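## Task

Leave the pill organiser resting flat on its base on the table with Tuesday's lid swung open to vertical or past it and every other lid clicked closed; it only counts if it stays that way with no help from the robot, so release it and pull the grippers away at the end.

## Robot and tools

Robot: two six-joint arms, left_arm and right_arm, each with a parallel two-finger gripper. Both report into one scene frame whose origin sits on the table top midway between the arms: +x reaches out over the table, +z is up, and left_arm stands on the +y side (base near y=+0.333 m, right_arm near y=-0.276 m). The arm names do not match left or right in the pictures. Each gripper has its own axes: fingers extend along its +z and close along its y. Its reported position is the point between the finger pads, roughly 1 cm short of the tips. Joint ranges (rad): waist -2.618 to 3.054, shoulder 0 to 3.142, elbow 0 to 3.142, wrist pitch and wrist yaw -1.571 to 1.571, wrist roll -2.094 to 2.094.

The 14-number row. Every motion command is a row of 14 numbers, each in [-1, 1], always including both arms: dx, dy, dz, rx, ry, rz, opening for left_arm, then the same seven for right_arm. The first six of each arm are an offset, not a pose: a displacement in that gripper's own axes from its pose in the most recent result that showed it (or, before any such result, and for later calls inside one reply, from where it is when the motion begins). Scale: 1.0 equals 0.6 m of travel or 180 degrees of turn; rx, ry, rz form a single rotation vector. The opening is absolute, not an offset: +1 fully open (0.094 m), -1 closed. All zeros therefore pull an arm back to its reference pose rather than leaving it alone.

Tools.
execute_actions(actions, pictures): actions is an empty list (just returns state) or a list with one item. An item with "rows" (1 to 15 rows) and "steps" (1 to 15, default 15) runs that many control steps of 1/30 s; each row is one step and the final row repeats to fill the rest. Every row is counted from the same reference pose, not from the previous row. An item with only "steps" (up to 300) is a wait counted from the last result, thinking time included. pictures (boolean) chooses whether images come back; by default they do.
move(target, speed): target is one 14-number row as above; each gripper travels a straight path to it, both finishing together, lasting 0.5 to 10 s (cut off at 10 s). speed is m/s, 0.002 to 0.5, default 0.25; turning is capped at twice that in rad/s. The opening is sent at the start. Paths do not avoid obstacles or the other arm, and grippers can overshoot the speed, especially near full reach. It always returns pictures and a "move:" line.
wait(seconds): 0 to 10 s with nothing new sent.
zoom_image(camera, region): camera is cam_head_left, cam_head_right (672x504), cam_left_wrist or cam_right_wrist (504x504, fisheye); region [x0, y0, x1, y1] in pixels from the top-left, at most 504 by 504.
read_manual(section): licence texts only; no motion.
finished_scene(scene): ends scene 1 or 2 and reports whether it succeeded; irreversible. Replying without a tool call ends everything.

Controller behaviour. Each step the commanded pose is limited to 70 mm and 16 degrees from the measured pose, so long offsets need several actions; after an action the arm only finishes the last clipped step. Position wins over orientation if both can't be met. Arms tend to stop a centimetre or more low and can drift down with repeated zero offsets; to hold an arm still, send in the first call of a reply the offset back to where it should be, zeros after, and aim higher if it still sags. The simulation keeps running while you think.

Reading results. The state line gives each gripper's position (m) and quaternion wxyz; printed positions get less accurate at long reach. grip_measured is finger opening on the command scale; the last joint value is the opening in metres. HELD marks steps not sent; "pose unreachable" means a clearance check altered or blocked that arm's command. "Hand target" shows where each arm is currently being driven. The move line reports the ending (done, off_target, moving, held, fault), limits such as paced (pose clipped) or held (steps blocked, after which the arm may lurch fast), and each gripper's distance to its target. FAULT or OVER-TEMPERATURE FAULT lines mean an arm has stopped; MOTOR HOT warns from 75 °C, and holding loads warms motors.

Gripping: command an opening about 0.03 below grip_measured for a firm hold, less for a gentle one. Pads push about 50-62 N and briefly more on contact; thin parts under 2 mm get less.

Avoid: knocking anything off the table, collisions or hard pressing between the arms, fast contacts (speed raises impact) and targets set far beyond a contact (that pushes harder), dropping or slipping objects. Loose objects may occasionally get nudged by an outside push, so recheck before finishing. Finish with the gripper released and withdrawn.

Each tool is called after "Request:" as name(argument=value, ...) on one line, values as JSON.

## Session

Request:
execute_actions(actions=[])

Scene clock: 0.00 s of 4800.00 s.
left_arm: end_effector_position=(+0.2834, +0.1586, +0.1389) grip_measured=+1.000 end_effector_quat_wxyz=(+0.643, +0.294, +0.648, -0.284) | right_arm: end_effector_position=(-0.0081, +0.0648, +0.2352) grip_measured=+1.000 end_effector_quat_wxyz=(+0.075, +0.180, +0.801, +0.567)
Joint positions: left_arm=[-0.297  1.623  0.123  1.485  0.603  0.019  0.094] | right_arm=[ 1.753  0.989  0.697 -0.133  0.574  1.901  0.094]
Joint velocities: left_arm=[-0.002 -0.017  0.002  0.037  0.022 -0.081  0.   ] | right_arm=[-0.007  0.012  0.012  0.007  0.022 -0.007  0.   ]
Hand target (left_arm): +0.285, +0.158, +0.146; +0.653, +0.297, +0.638, -0.281
Hand target (right_arm): -0.007, +0.065, +0.245; +0.076, +0.182, +0.793, +0.576

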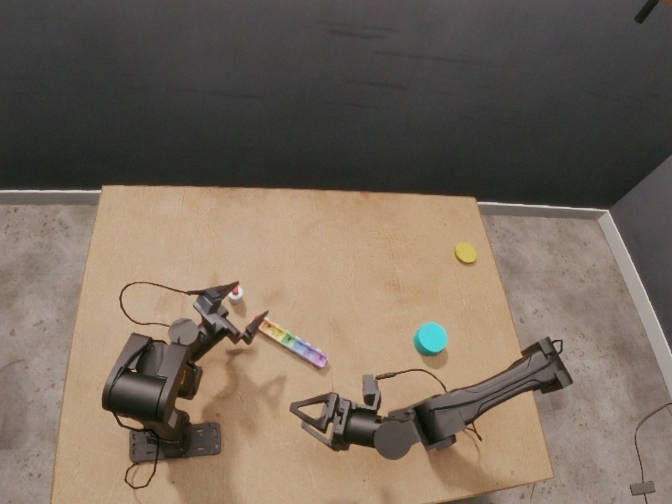

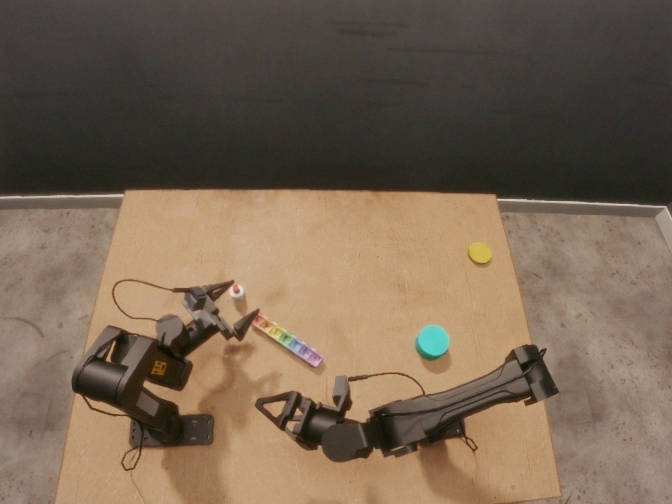

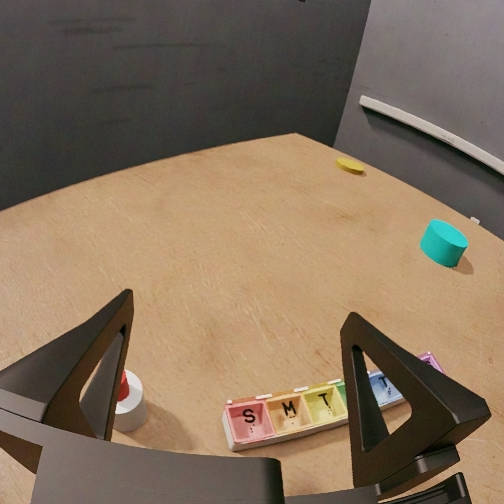

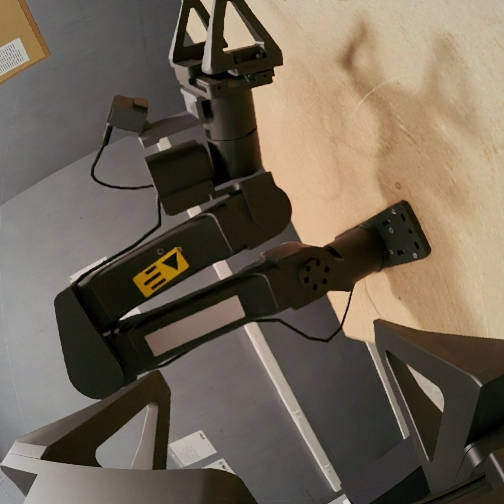

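Request:
zoom_image(camera="cam_head_right", region=[220, 270, 360, 390])

Request:
zoom_image(camera="cam_left_wrist", region=[200, 320, 480, 480])

Request:
zoom_image(camera="cam_head_left", region=[220, 270, 360, 390])

Region (220, 270, 360, 390) of cam_head_right's 672x504 image, scaled by 3.600, with more detail than that image has; it fills the top 432 rows of this view, and the rest is white.

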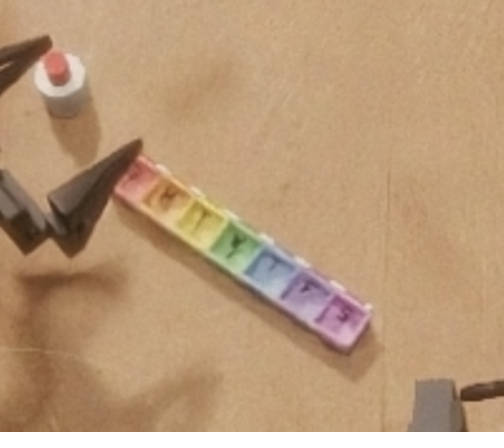

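Region (200, 320, 480, 480) of cam_left_wrist's 504x504 image, scaled by 1.800, with more detail than that image has; it fills the top 288 rows of this view, and the rest is white.

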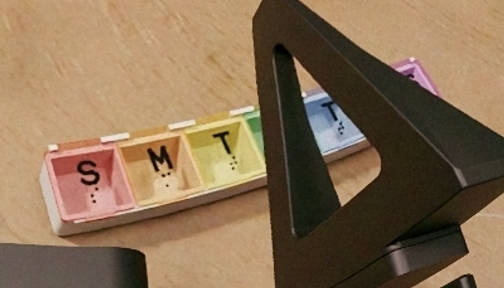

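Region (220, 270, 360, 390) of cam_head_left's 672x504 image, scaled by 3.600, with more detail than that image has; it fills the top 432 rows of this view, and the rest is white.

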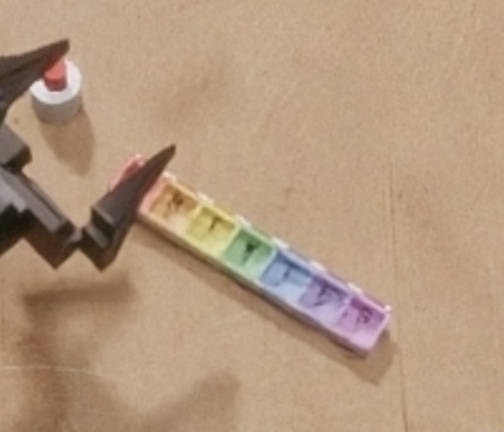

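Request:
move(target=[0.115,-0.164,-0.124,-0.078,0.167,-0.020,0.3,-0.3325,-0.188,0.062,0.160,0.050,-0.477,1.0], speed=0.25)

Scene clock: 80.70 s of 4800.00 s.
left_arm: end_effector_position=(+0.1545, +0.1531, +0.0571) grip_measured=+0.302 end_effector_quat_wxyz=(+0.460, +0.259, +0.838, -0.135) | right_arm: end_effector_position=(+0.1573, -0.0088, +0.0996) grip_measured=+1.000 end_effector_quat_wxyz=(+0.325, -0.437, +0.820, +0.177)
Joint positions: left_arm=[-1.24   0.671  0.082 -0.071 -0.493 -0.337  0.061] | right_arm=[ 0.916  1.129  0.579 -0.262  0.006  0.015  0.094]
Joint velocities: left_arm=[-0.007  0.002  0.012 -0.095 -0.037 -0.007 -0.001] | right_arm=[-0.022 -0.002  0.007 -0.007  0.022  0.095  0.   ]
Hand target (left_arm): +0.158, +0.146, +0.072; +0.472, +0.251, +0.833, -0.143
Hand target (right_arm): +0.161, -0.008, +0.099; +0.333, -0.436, +0.817, +0.179
Off the commanded pose (left_arm): 0.014 m, 2 deg.
Off the commanded pose (right_arm): 0.008 m, 2 deg.
After step 90, 73.80 s passed at rest.
move: off_target (left_arm)
camera_calibration (this result's frames):
cam_left_wrist: T_world_to_cam=[[-0.497214, -0.850378, 0.17215, 0.19455], [-0.828673, 0.406663, -0.384612, 0.121624], [0.257058, -0.333891, -0.906884, 0.195102], [0, 0, 0, 1]] pos_world=[0.147367, 0.181123, 0.190221]
cam_right_wrist: T_world_to_cam=[[0.690133, -0.694782, -0.202474, -0.0901238], [-0.708488, -0.591626, -0.384739, 0.192559], [0.147521, 0.408971, -0.900544, 0.187003], [0, 0, 0, 1]] pos_world=[0.171036, -0.0251725, 0.224242]

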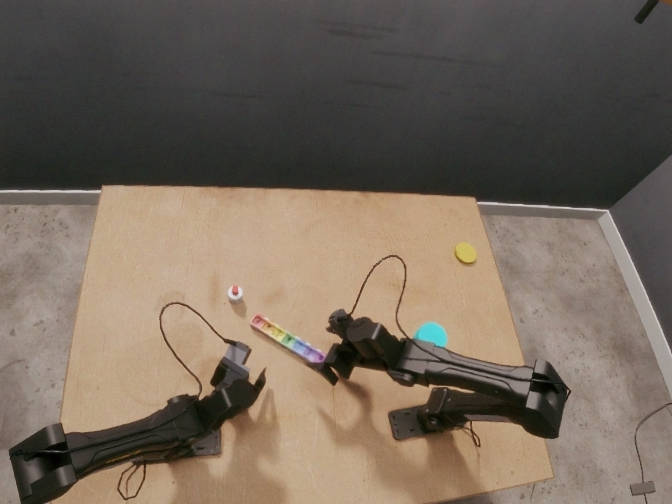

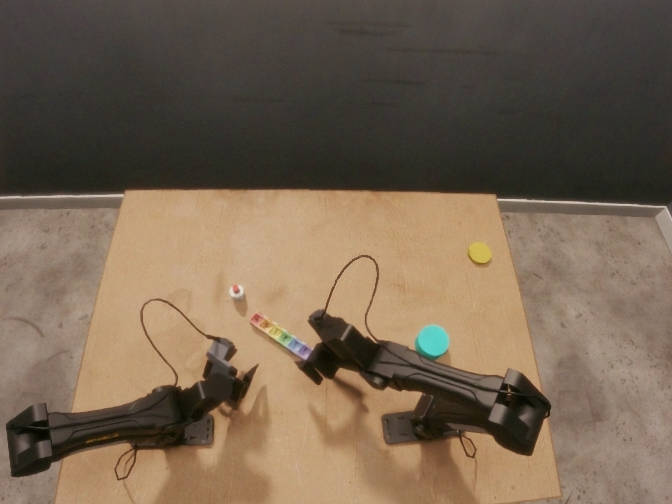

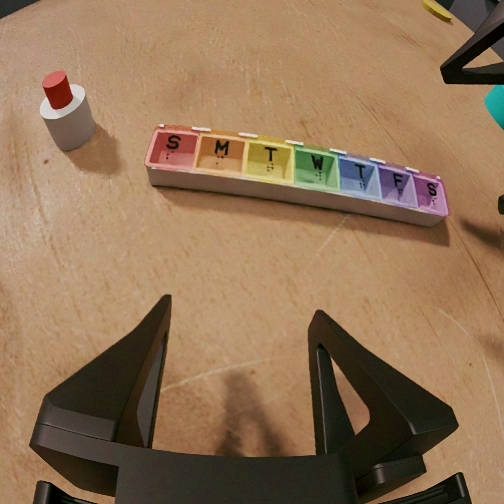

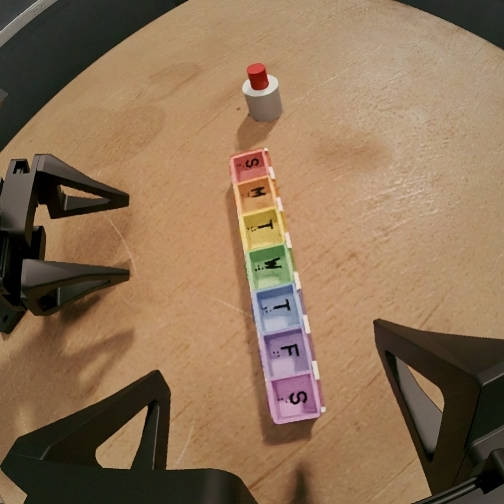

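Request:
zoom_image(camera="cam_left_wrist", region=[140, 110, 360, 230])

Request:
zoom_image(camera="cam_right_wrist", region=[200, 140, 360, 430])

Region (140, 110, 360, 230) of cam_left_wrist's 504x504 image, scaled by 2.291, with more detail than that image has; it fills the top 275 rows of this view, and the rest is white.

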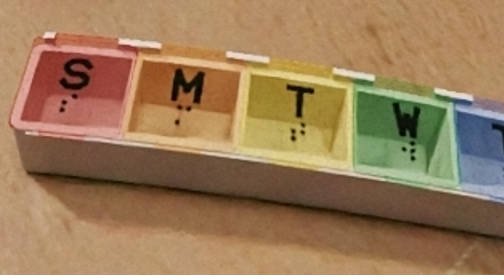

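Region (200, 140, 360, 430) of cam_right_wrist's 504x504 image, scaled by 1.738, with more detail than that image has; it fills the left 278 columns of this view, and the rest is white.

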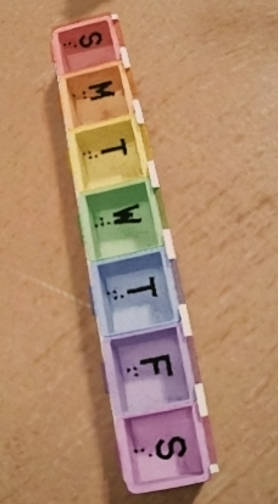

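Request:
move(target=[-0.014,0,-0.009,0,0,0,-1,0.0625,-0.008,0.101,0,0,0,1.0], speed=0.15)

Scene clock: 116.23 s of 4800.00 s.
left_arm: end_effector_position=(+0.1503, +0.1611, +0.0456) grip_measured=-0.996 end_effector_quat_wxyz=(+0.441, +0.271, +0.848, -0.115) | right_arm: end_effector_position=(+0.1678, +0.0016, +0.0330) grip_measured=+1.000 end_effector_quat_wxyz=(+0.321, -0.437, +0.822, +0.172)
Joint positions: left_arm=[-1.24   0.671  0.082 -0.135 -0.488 -0.339  0.   ] | right_arm=[0.906 1.384 0.444 0.115 0.004 0.007 0.094]
Joint velocities: left_arm=[ 0.007 -0.012  0.007  0.037 -0.022  0.022 -0.   ] | right_arm=[-0.007 -0.022  0.002 -0.037  0.022  0.051  0.   ]
Hand target (left_arm): +0.155, +0.153, +0.066; +0.460, +0.259, +0.839, -0.135
Hand target (right_arm): +0.169, +0.002, +0.031; +0.324, -0.437, +0.820, +0.177
Off the commanded pose (left_arm): 0.023 m, 4 deg.
Off the commanded pose (right_arm): 0.003 m, 1 deg.
After step 90, 31.27 s passed at rest.
move: off_target (left_arm)
camera_calibration (this result's frames):
cam_left_wrist: T_world_to_cam=[[-0.495633, -0.85758, 0.137492, 0.203742], [-0.83748, 0.429935, -0.337317, 0.105905], [0.230164, -0.282332, -0.931296, 0.185256], [0, 0, 0, 1]] pos_world=[0.147035, 0.181496, 0.180239]
cam_right_wrist: T_world_to_cam=[[0.686581, -0.700117, -0.19607, -0.10328], [-0.712145, -0.593255, -0.375363, 0.18084], [0.146478, 0.397348, -0.905902, 0.12157], [0, 0, 0, 1]] pos_world=[0.181887, -0.013329, 0.157761]

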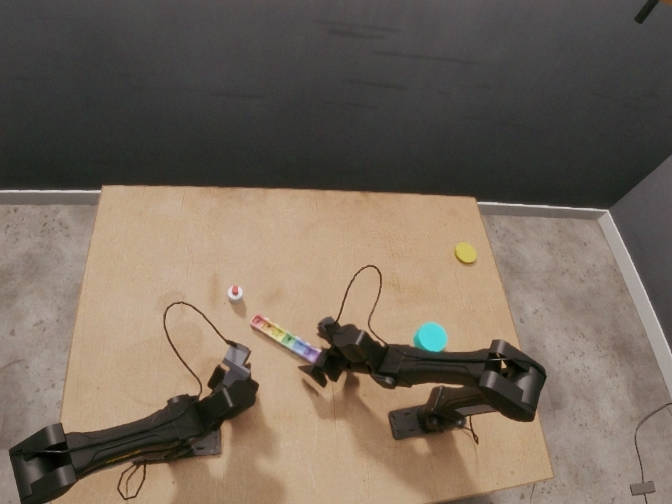

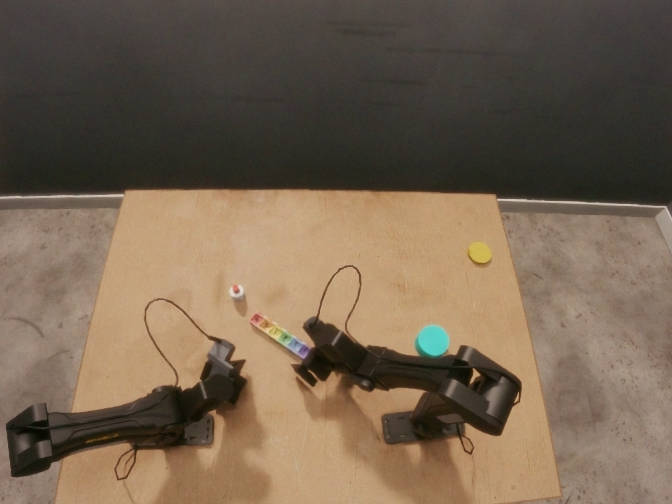

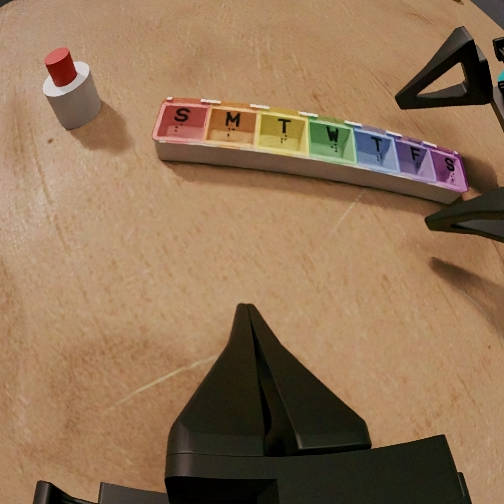

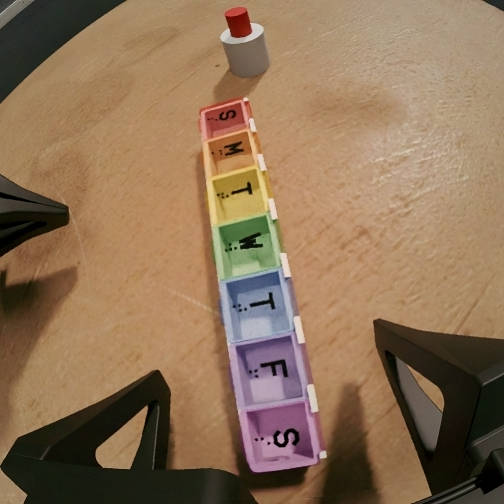

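Request:
move(target=[-0.028,0,-0.018,0,0,0,-1,0.023,0,0.025,0,0,0,1.0], speed=0.08)

Scene clock: 124.63 s of 4800.00 s.
left_arm: end_effector_position=(+0.1463, +0.1677, +0.0427) grip_measured=-0.996 end_effector_quat_wxyz=(+0.418, +0.286, +0.857, -0.093) | right_arm: end_effector_position=(+0.1686, +0.0026, +0.0148) grip_measured=+1.000 end_effector_quat_wxyz=(+0.317, -0.439, +0.824, +0.169)
Joint positions: left_arm=[-1.24   0.671  0.121 -0.245 -0.481 -0.339  0.   ] | right_arm=[0.906 1.467 0.421 0.209 0.005 0.006 0.094]
Joint velocities: left_arm=[ 0.017  0.017  0.017 -0.066  0.051 -0.007  0.001] | right_arm=[0.017 0.017 0.012 0.007 0.095 0.022 0.   ]
Hand target (left_arm): +0.151, +0.159, +0.065; +0.441, +0.271, +0.848, -0.115
Hand target (right_arm): +0.168, +0.002, +0.013; +0.321, -0.438, +0.822, +0.172
Off the commanded pose (left_arm): 0.025 m, 4 deg.
Off the commanded pose (right_arm): 0.002 m, 1 deg.
After step 90, 4.33 s passed at rest.
move: off_target (left_arm)
camera_calibration (this result's frames):
cam_left_wrist: T_world_to_cam=[[-0.496645, -0.86243, 0.0977683, 0.210506], [-0.844825, 0.454503, -0.282308, 0.0933878], [0.199035, -0.222804, -0.954329, 0.180869], [0, 0, 0, 1]] pos_world=[0.147444, 0.1794, 0.178391]
cam_right_wrist: T_world_to_cam=[[0.686136, -0.701578, -0.192368, -0.106644], [-0.713637, -0.597799, -0.365184, 0.175203], [0.141208, 0.387847, -0.910843, 0.105571], [0, 0, 0, 1]] pos_world=[0.183296, -0.0110282, 0.139625]

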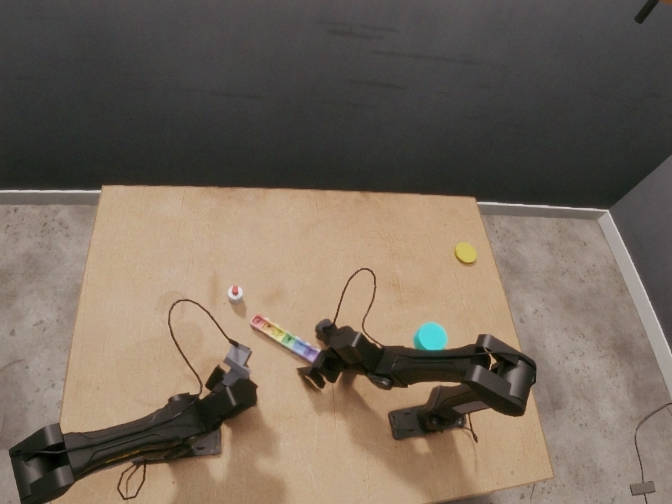

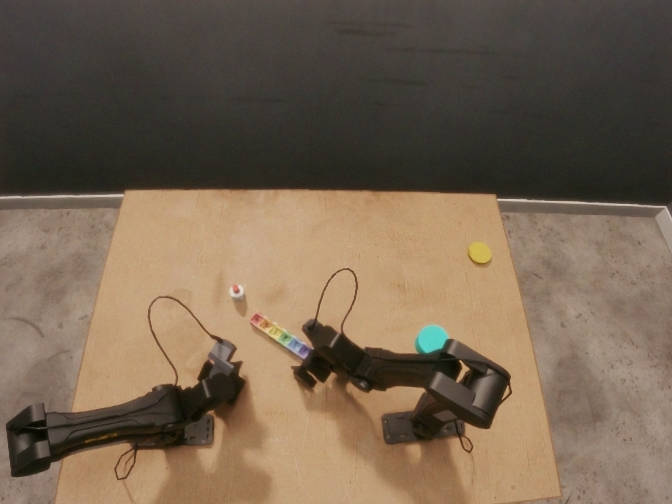

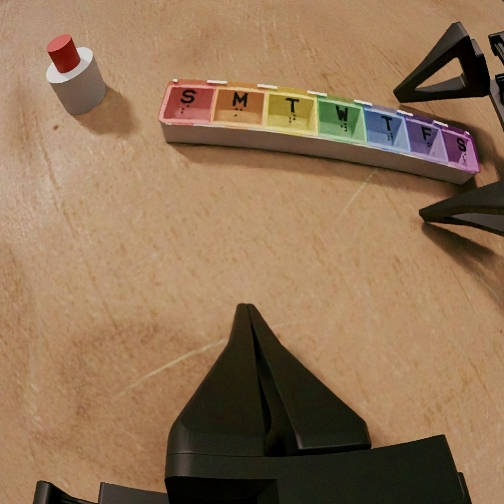

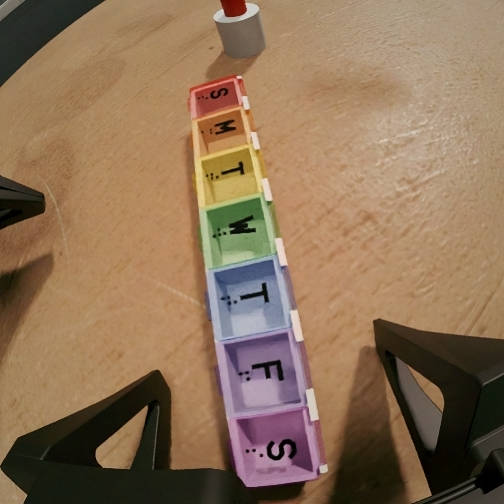

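Request:
move(target=[-0.03,0,-0.018,0,-0.03,0,-1,0.002,0,0.002,0,0,0,-0.4], speed=0.08)

Scene clock: 128.87 s of 4800.00 s.
left_arm: end_effector_position=(+0.1466, +0.1650, +0.0566) grip_measured=-0.996 end_effector_quat_wxyz=(+0.444, +0.285, +0.843, -0.103) | right_arm: end_effector_position=(+0.1686, +0.0027, +0.0149) grip_measured=-0.307 end_effector_quat_wxyz=(+0.317, -0.439, +0.824, +0.169)
Joint positions: left_arm=[-1.274  0.596  0.121 -0.264 -0.522 -0.329  0.   ] | right_arm=[0.906 1.467 0.421 0.209 0.005 0.006 0.033]
Joint velocities: left_arm=[-0.022 -0.022  0.007 -0.051 -0.007  0.066 -0.001] | right_arm=[-0.002  0.002  0.017  0.037 -0.022  0.007 -0.001]
Hand target (left_arm): +0.148, +0.164, +0.063; +0.457, +0.281, +0.837, -0.107
Hand target (right_arm): +0.169, +0.003, +0.013; +0.317, -0.439, +0.824, +0.169
Off the commanded pose (left_arm): 0.007 m, 2 deg.
Off the commanded pose (right_arm): 0.002 m, 0 deg.
After step 90, 0.33 s passed at rest.
move: done
camera_calibration (this result's frames):
cam_left_wrist: T_world_to_cam=[[-0.51052, -0.853726, 0.102576, 0.207248], [-0.824287, 0.451941, -0.341028, 0.0994762], [0.244786, -0.258654, -0.93444, 0.191572], [0, 0, 0, 1]] pos_world=[0.140907, 0.181527, 0.191678]
cam_right_wrist: T_world_to_cam=[[0.686217, -0.701455, -0.192526, -0.106602], [-0.713483, -0.597566, -0.365865, 0.175359], [0.141591, 0.388427, -0.910536, 0.105559], [0, 0, 0, 1]] pos_world=[0.183321, -0.0109901, 0.13975]

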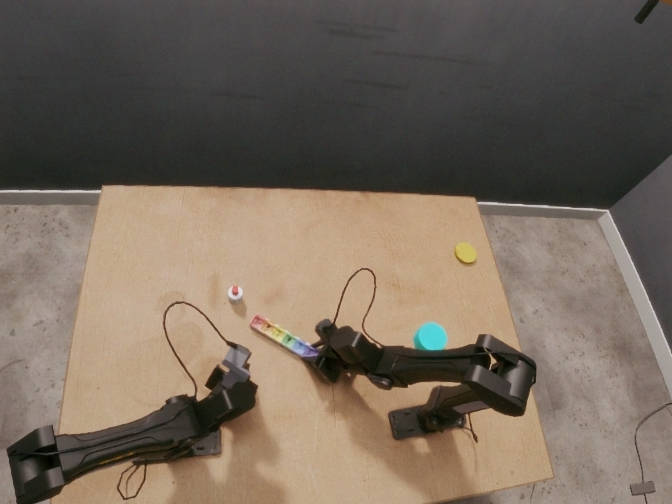

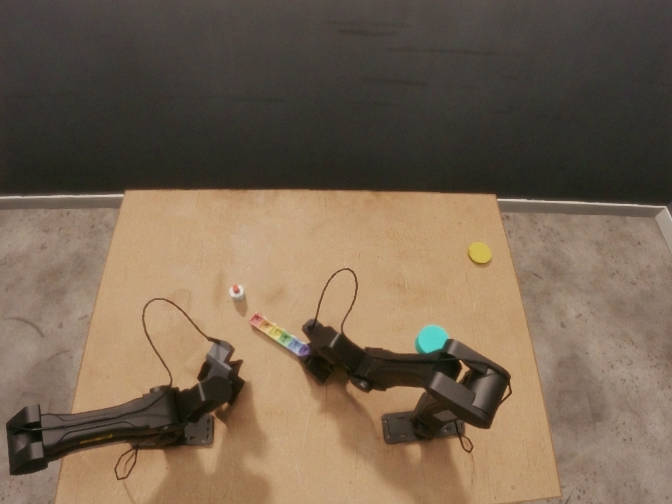

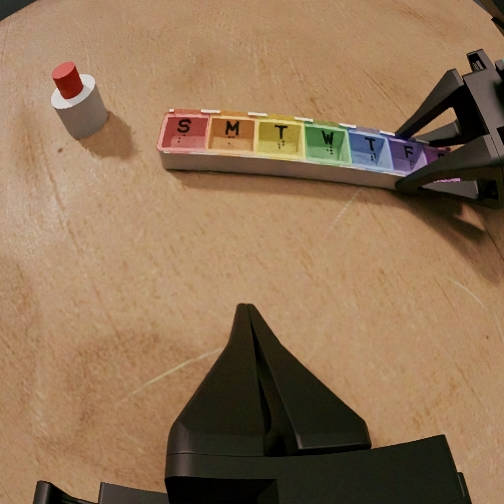

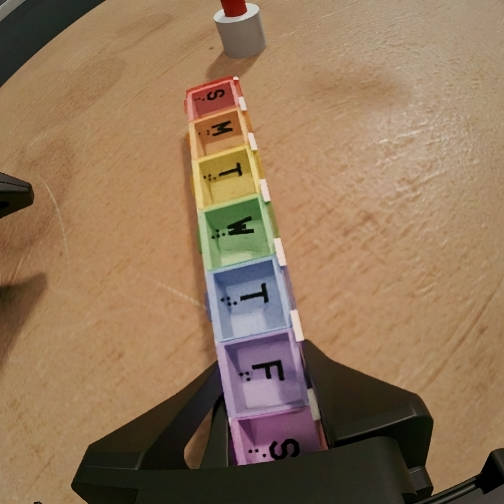

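Request:
move(target=[-0.02,0,-0.012,0,-0.02,0,-1,0,-0.133,0,0,0,0,-0.36], speed=0.06)

Scene clock: 137.80 s of 4800.00 s.
left_arm: end_effector_position=(+0.1459, +0.1644, +0.0632) grip_measured=-0.996 end_effector_quat_wxyz=(+0.457, +0.286, +0.835, -0.106) | right_arm: end_effector_position=(+0.2298, -0.0405, +0.0149) grip_measured=-0.307 end_effector_quat_wxyz=(+0.324, -0.435, +0.822, +0.173)
Joint positions: left_arm=[-1.297  0.556  0.121 -0.28  -0.548 -0.323  0.   ] | right_arm=[ 0.565  1.509  0.448  0.215 -0.224 -0.243  0.033]
Joint velocities: left_arm=[ 0.012 -0.002  0.002 -0.007  0.022  0.007  0.001] | right_arm=[ 0.002  0.002  0.007  0.022 -0.022 -0.066  0.001]
Hand target (left_arm): +0.147, +0.163, +0.070; +0.470, +0.282, +0.829, -0.112
Hand target (right_arm): +0.233, -0.040, +0.015; +0.316, -0.438, +0.824, +0.171
Off the commanded pose (left_arm): 0.007 m, 2 deg.
Off the commanded pose (right_arm): 0.005 m, 1 deg.
After step 90, 4.20 s passed at rest.
move: done
camera_calibration (this result's frames):
cam_left_wrist: T_world_to_cam=[[-0.51858, -0.849184, 0.0998062, 0.206345], [-0.811906, 0.452457, -0.368906, 0.101315], [0.268111, -0.272341, -0.924093, 0.195939], [0, 0, 0, 1]] pos_world=[0.136731, 0.182746, 0.197847]
cam_right_wrist: T_world_to_cam=[[0.684879, -0.701351, -0.197603, -0.178451], [-0.712735, -0.58843, -0.381783, 0.193628], [0.151489, 0.402314, -0.902881, 0.111818], [0, 0, 0, 1]] pos_world=[0.243284, -0.0562059, 0.139621]

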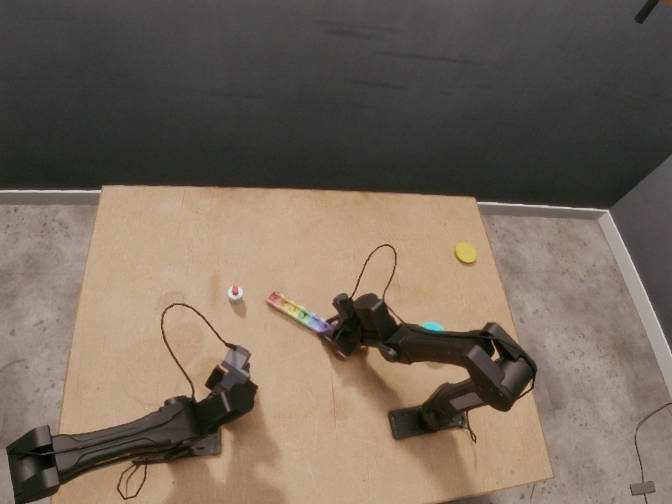

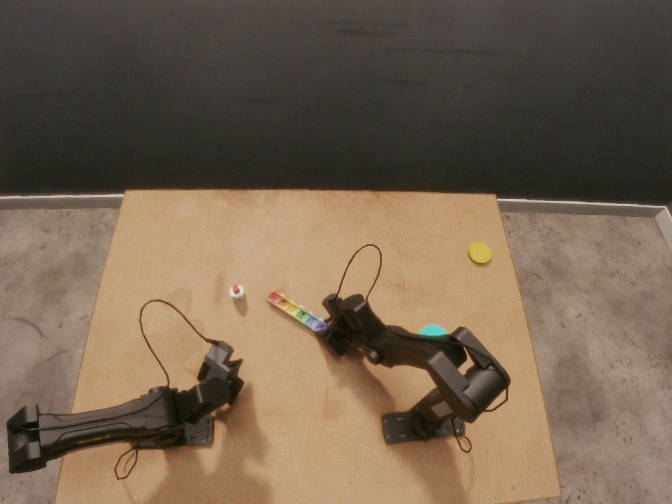

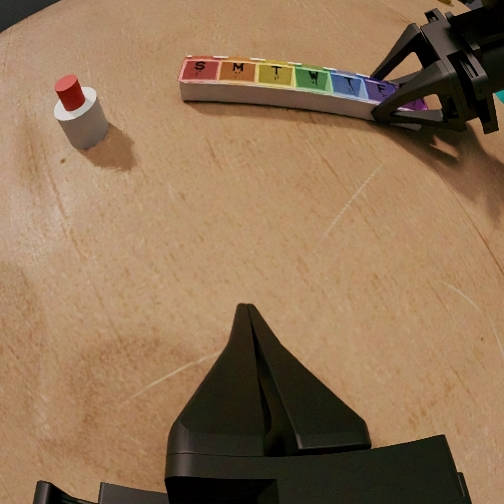

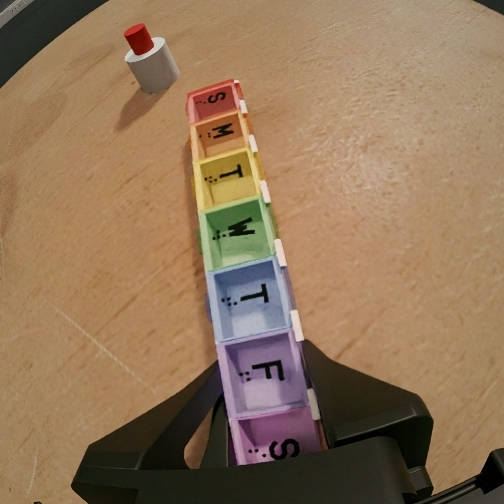

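Request:
move(target=[-0.188,-0.0315,0.238,0,0,-0.533,1,0,0,0,0,0,0,-0.36], speed=0.15)

Scene clock: 185.10 s of 4800.00 s.
left_arm: end_effector_position=(+0.2744, +0.0482, +0.0611) grip_measured=+1.000 end_effector_quat_wxyz=(+0.223, -0.425, +0.781, -0.400) | right_arm: end_effector_position=(+0.2297, -0.0404, +0.0149) grip_measured=-0.307 end_effector_quat_wxyz=(+0.324, -0.436, +0.821, +0.173)
Joint positions: left_arm=[-0.966  1.597  0.588  0.36  -0.277 -1.765  0.094] | right_arm=[ 0.565  1.509  0.448  0.215 -0.225 -0.244  0.033]
Joint velocities: left_arm=[ 0.002 -0.007  0.002  0.066 -0.066 -0.081  0.   ] | right_arm=[-0.002 -0.012 -0.002 -0.007 -0.037  0.037  0.001]
Hand target (left_arm): +0.285, +0.043, +0.071; +0.229, -0.428, +0.771, -0.412
Hand target (right_arm): +0.230, -0.040, +0.015; +0.324, -0.435, +0.822, +0.173
Off the commanded pose (left_arm): 0.017 m, 2 deg.
Off the commanded pose (right_arm): 0.000 m, 0 deg.
After step 90, 38.27 s passed at rest.
move: off_target (left_arm)
camera_calibration (this result's frames):
cam_left_wrist: T_world_to_cam=[[0.545286, -0.134244, 0.827431, -0.196285], [-0.764864, -0.483582, 0.425596, 0.241072], [0.342996, -0.864944, -0.366369, 0.10178], [0, 0, 0, 1]] pos_world=[0.256508, 0.178261, 0.0971016]
cam_right_wrist: T_world_to_cam=[[0.68588, -0.700429, -0.197406, -0.17851], [-0.711829, -0.589378, -0.382012, 0.193381], [0.151225, 0.402533, -0.902828, 0.111884], [0, 0, 0, 1]] pos_world=[0.243171, -0.0560964, 0.139647]

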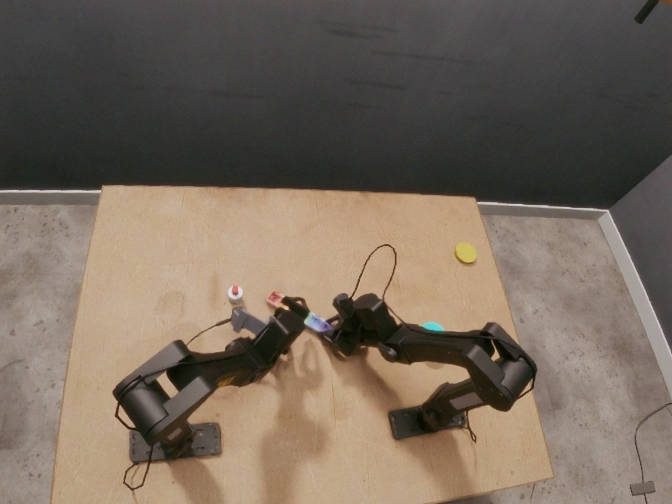

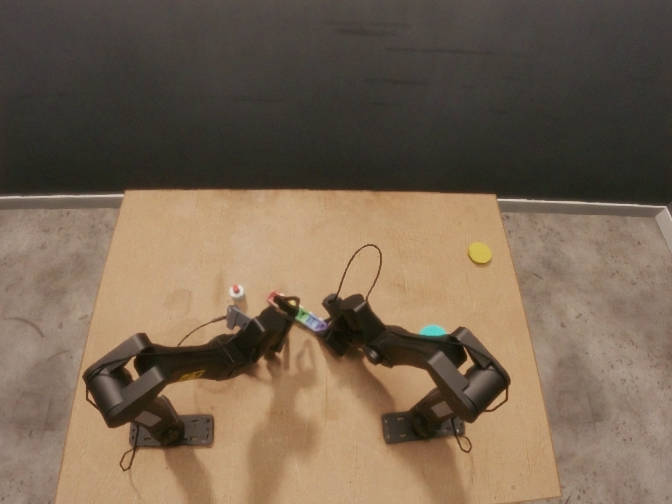

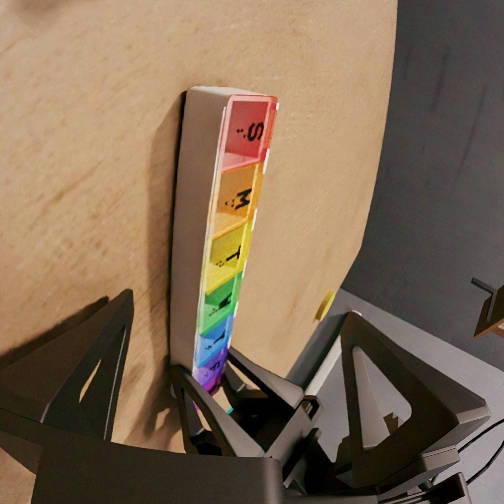

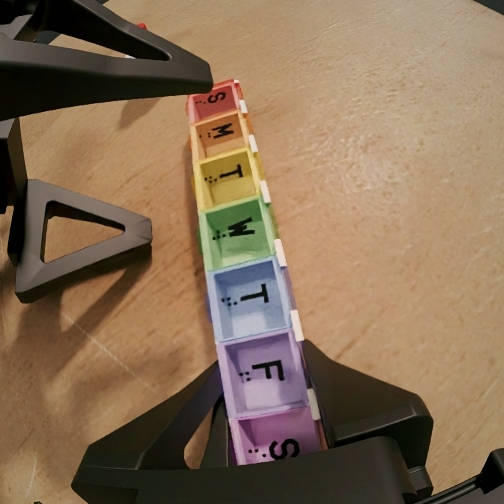

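Request:
zoom_image(camera="cam_left_wrist", region=[100, 180, 300, 400])

Request:
zoom_image(camera="cam_right_wrist", region=[120, 120, 300, 280])

Region (100, 180, 300, 400) of cam_left_wrist's 504x504 image, scaled by 2.291, with more detail than that image has; it fills the left 458 columns of this view, and the rest is white.

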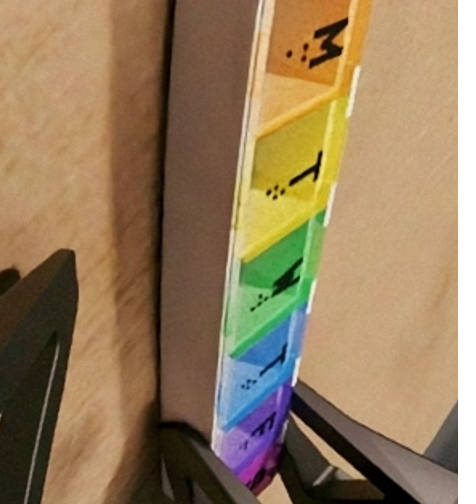

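Region (120, 120, 300, 280) of cam_right_wrist's 504x504 image, scaled by 2.800, with more detail than that image has.

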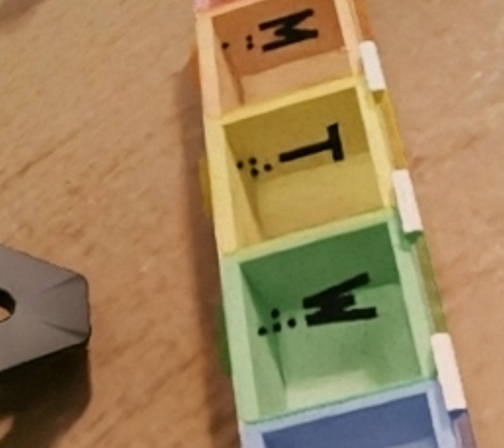

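Request:
move(target=[-0.015,-0.029,0.016,0.072,0,0,1,0,0,0,0,0,0,-0.36], speed=0.05)

Scene clock: 239.60 s of 4800.00 s.
left_arm: end_effector_position=(+0.2926, +0.0401, +0.0754) grip_measured=+1.000 end_effector_quat_wxyz=(+0.261, -0.396, +0.730, -0.493) | right_arm: end_effector_position=(+0.2297, -0.0404, +0.0149) grip_measured=-0.307 end_effector_quat_wxyz=(+0.324, -0.436, +0.821, +0.173)
Joint positions: left_arm=[-0.943  1.711  0.49   0.818 -0.275 -1.696  0.094] | right_arm=[ 0.565  1.509  0.448  0.215 -0.225 -0.244  0.033]
Joint velocities: left_arm=[-0.002 -0.007 -0.027  0.007  0.007 -0.11   0.   ] | right_arm=[ 0.007 -0.002 -0.002  0.022  0.022  0.066 -0.001]
Hand target (left_arm): +0.294, +0.046, +0.070; +0.269, -0.395, +0.732, -0.485
Hand target (right_arm): +0.230, -0.040, +0.015; +0.324, -0.436, +0.821, +0.173
Off the commanded pose (left_arm): 0.008 m, 1 deg.
Off the commanded pose (right_arm): 0.000 m, 0 deg.
After step 90, 48.77 s passed at rest.
move: done
camera_calibration (this result's frames):
cam_left_wrist: T_world_to_cam=[[0.380841, -0.0157783, 0.924506, -0.183145], [-0.841782, -0.419612, 0.339602, 0.271464], [0.382576, -0.907566, -0.173087, 0.0693637], [0, 0, 0, 1]] pos_world=[0.271726, 0.173972, 0.0891353]
cam_right_wrist: T_world_to_cam=[[0.68588, -0.700429, -0.197406, -0.17851], [-0.711829, -0.589378, -0.382012, 0.193381], [0.151225, 0.402533, -0.902828, 0.111884], [0, 0, 0, 1]] pos_world=[0.243171, -0.0560964, 0.139647]

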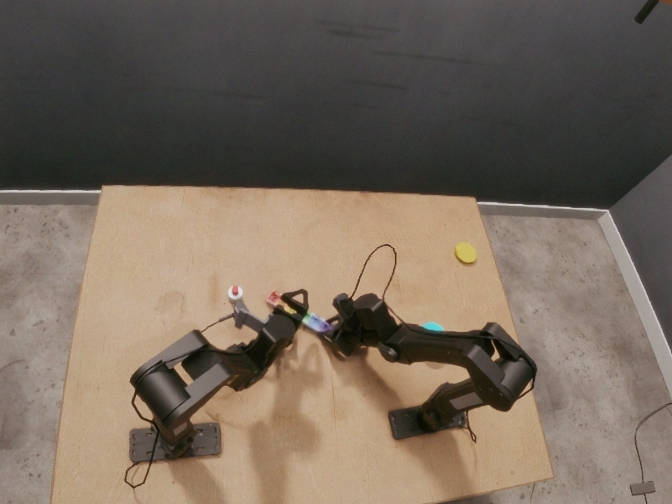

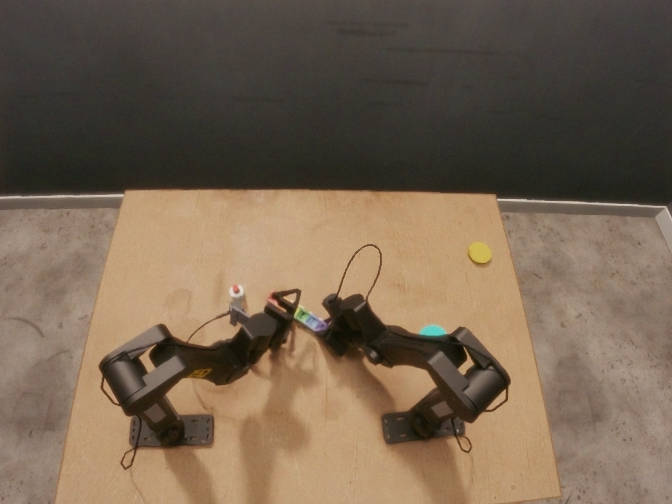

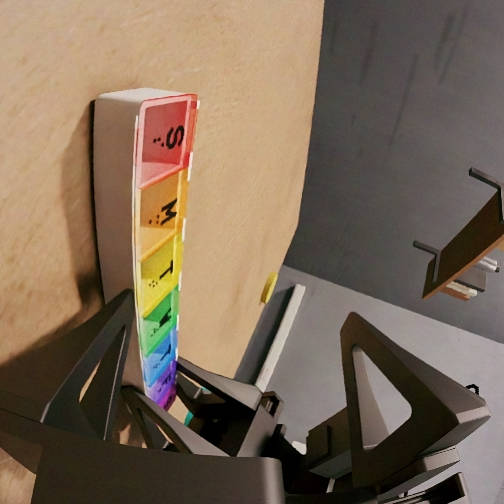

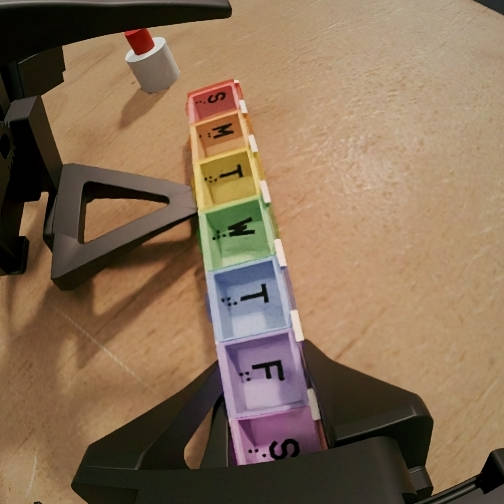

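Request:
zoom_image(camera="cam_right_wrist", region=[130, 130, 270, 270])

Request:
zoom_image(camera="cam_left_wrist", region=[70, 200, 230, 360])

Region (130, 130, 270, 270) of cam_right_wrist's 504x504 image, scaled by 3.600, with more detail than that image has.

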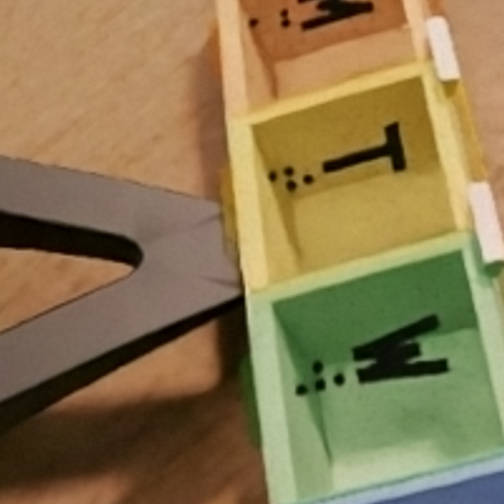

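Region (70, 200, 230, 360) of cam_left_wrist's 504x504 image, scaled by 3.150, with more detail than that image has.

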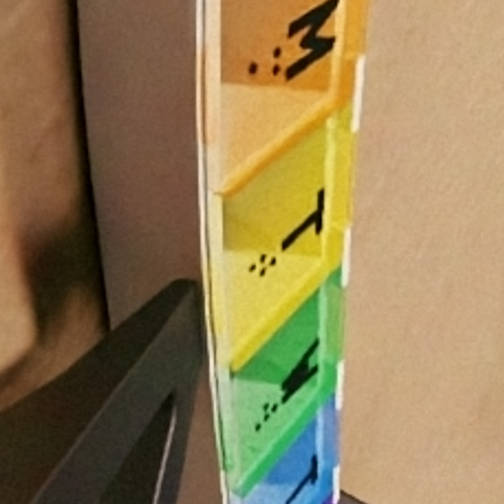

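Request:
execute_actions(actions=[{"rows":[[-0.008,0,-0.002,0,0,0,1,0,0,0,0,0,0,-0.36]],"steps":15}])

Scene clock: 260.40 s of 4800.00 s.
left_arm: end_effector_position=(+0.2933, +0.0403, +0.0752) grip_measured=+1.000 end_effector_quat_wxyz=(+0.258, -0.395, +0.730, -0.494) | right_arm: end_effector_position=(+0.2297, -0.0404, +0.0149) grip_measured=-0.307 end_effector_quat_wxyz=(+0.324, -0.436, +0.822, +0.173)
Joint positions: left_arm=[-0.936  1.711  0.49   0.818 -0.262 -1.696  0.094] | right_arm=[ 0.565  1.509  0.448  0.215 -0.225 -0.244  0.033]
Joint velocities: left_arm=[-0.002  0.002 -0.012 -0.022  0.022  0.022  0.   ] | right_arm=[-0.017  0.002 -0.002  0.022 -0.022 -0.022  0.   ]
Hand target (left_arm): +0.294, +0.045, +0.076; +0.262, -0.396, +0.729, -0.493
Hand target (right_arm): +0.230, -0.040, +0.015; +0.324, -0.436, +0.821, +0.173
Off the commanded pose (left_arm): 0.005 m, 0 deg.
Off the commanded pose (right_arm): 0.000 m, 0 deg.
Steps of this call (steps 1 to 90: nothing new was sent; then 17.30 s passed at rest; steps 91 to 105: all 15 steps of this action). Readings (end_effector_position):
91: left_arm (+0.2926, +0.0400, +0.0754) | right_arm (+0.2297, -0.0404, +0.0149)
92: left_arm (+0.2928, +0.0400, +0.0753) | right_arm (+0.2297, -0.0404, +0.0149)
94: left_arm (+0.2932, +0.0404, +0.0752) | right_arm (+0.2297, -0.0404, +0.0149)
98: left_arm (+0.2932, +0.0402, +0.0752) | right_arm (+0.2297, -0.0404, +0.0149)
105: the state above
camera_calibration (this result's frames):
cam_left_wrist: T_world_to_cam=[[0.384492, -0.0147659, 0.92301, -0.184146], [-0.842655, -0.413912, 0.344398, 0.271808], [0.376959, -0.910197, -0.171588, 0.0708927], [0, 0, 0, 1]] pos_world=[0.273119, 0.174312, 0.088523]
cam_right_wrist: T_world_to_cam=[[0.685404, -0.700752, -0.197907, -0.178407], [-0.712322, -0.588871, -0.381875, 0.193513], [0.151058, 0.402712, -0.902776, 0.111929], [0, 0, 0, 1]] pos_world=[0.243216, -0.0561402, 0.139637]

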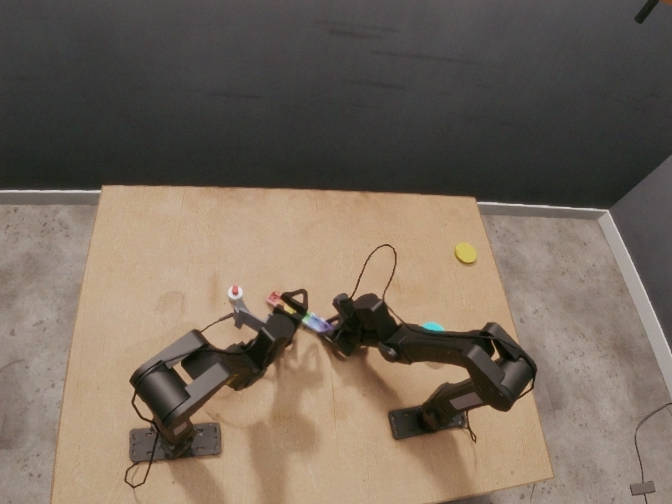

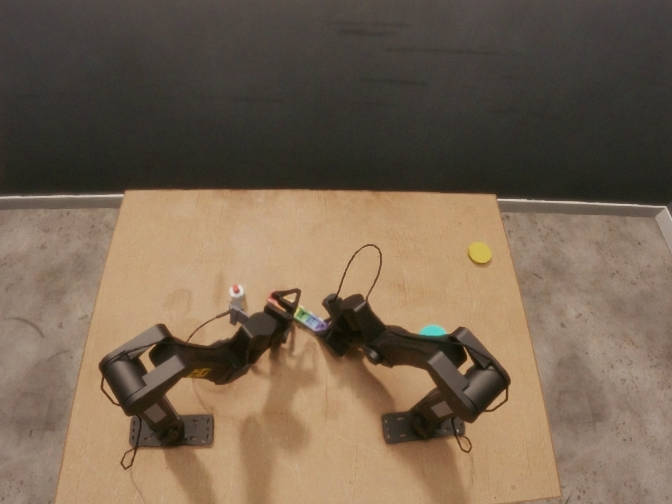

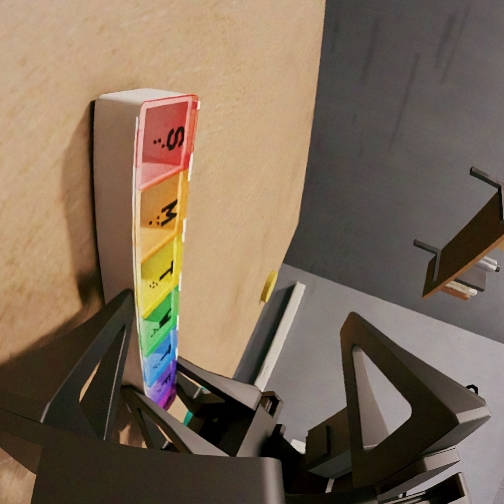

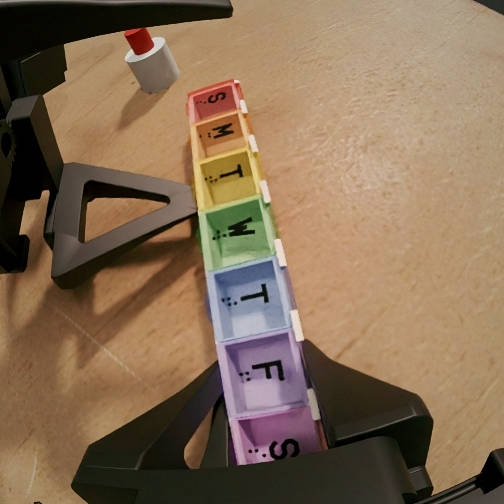

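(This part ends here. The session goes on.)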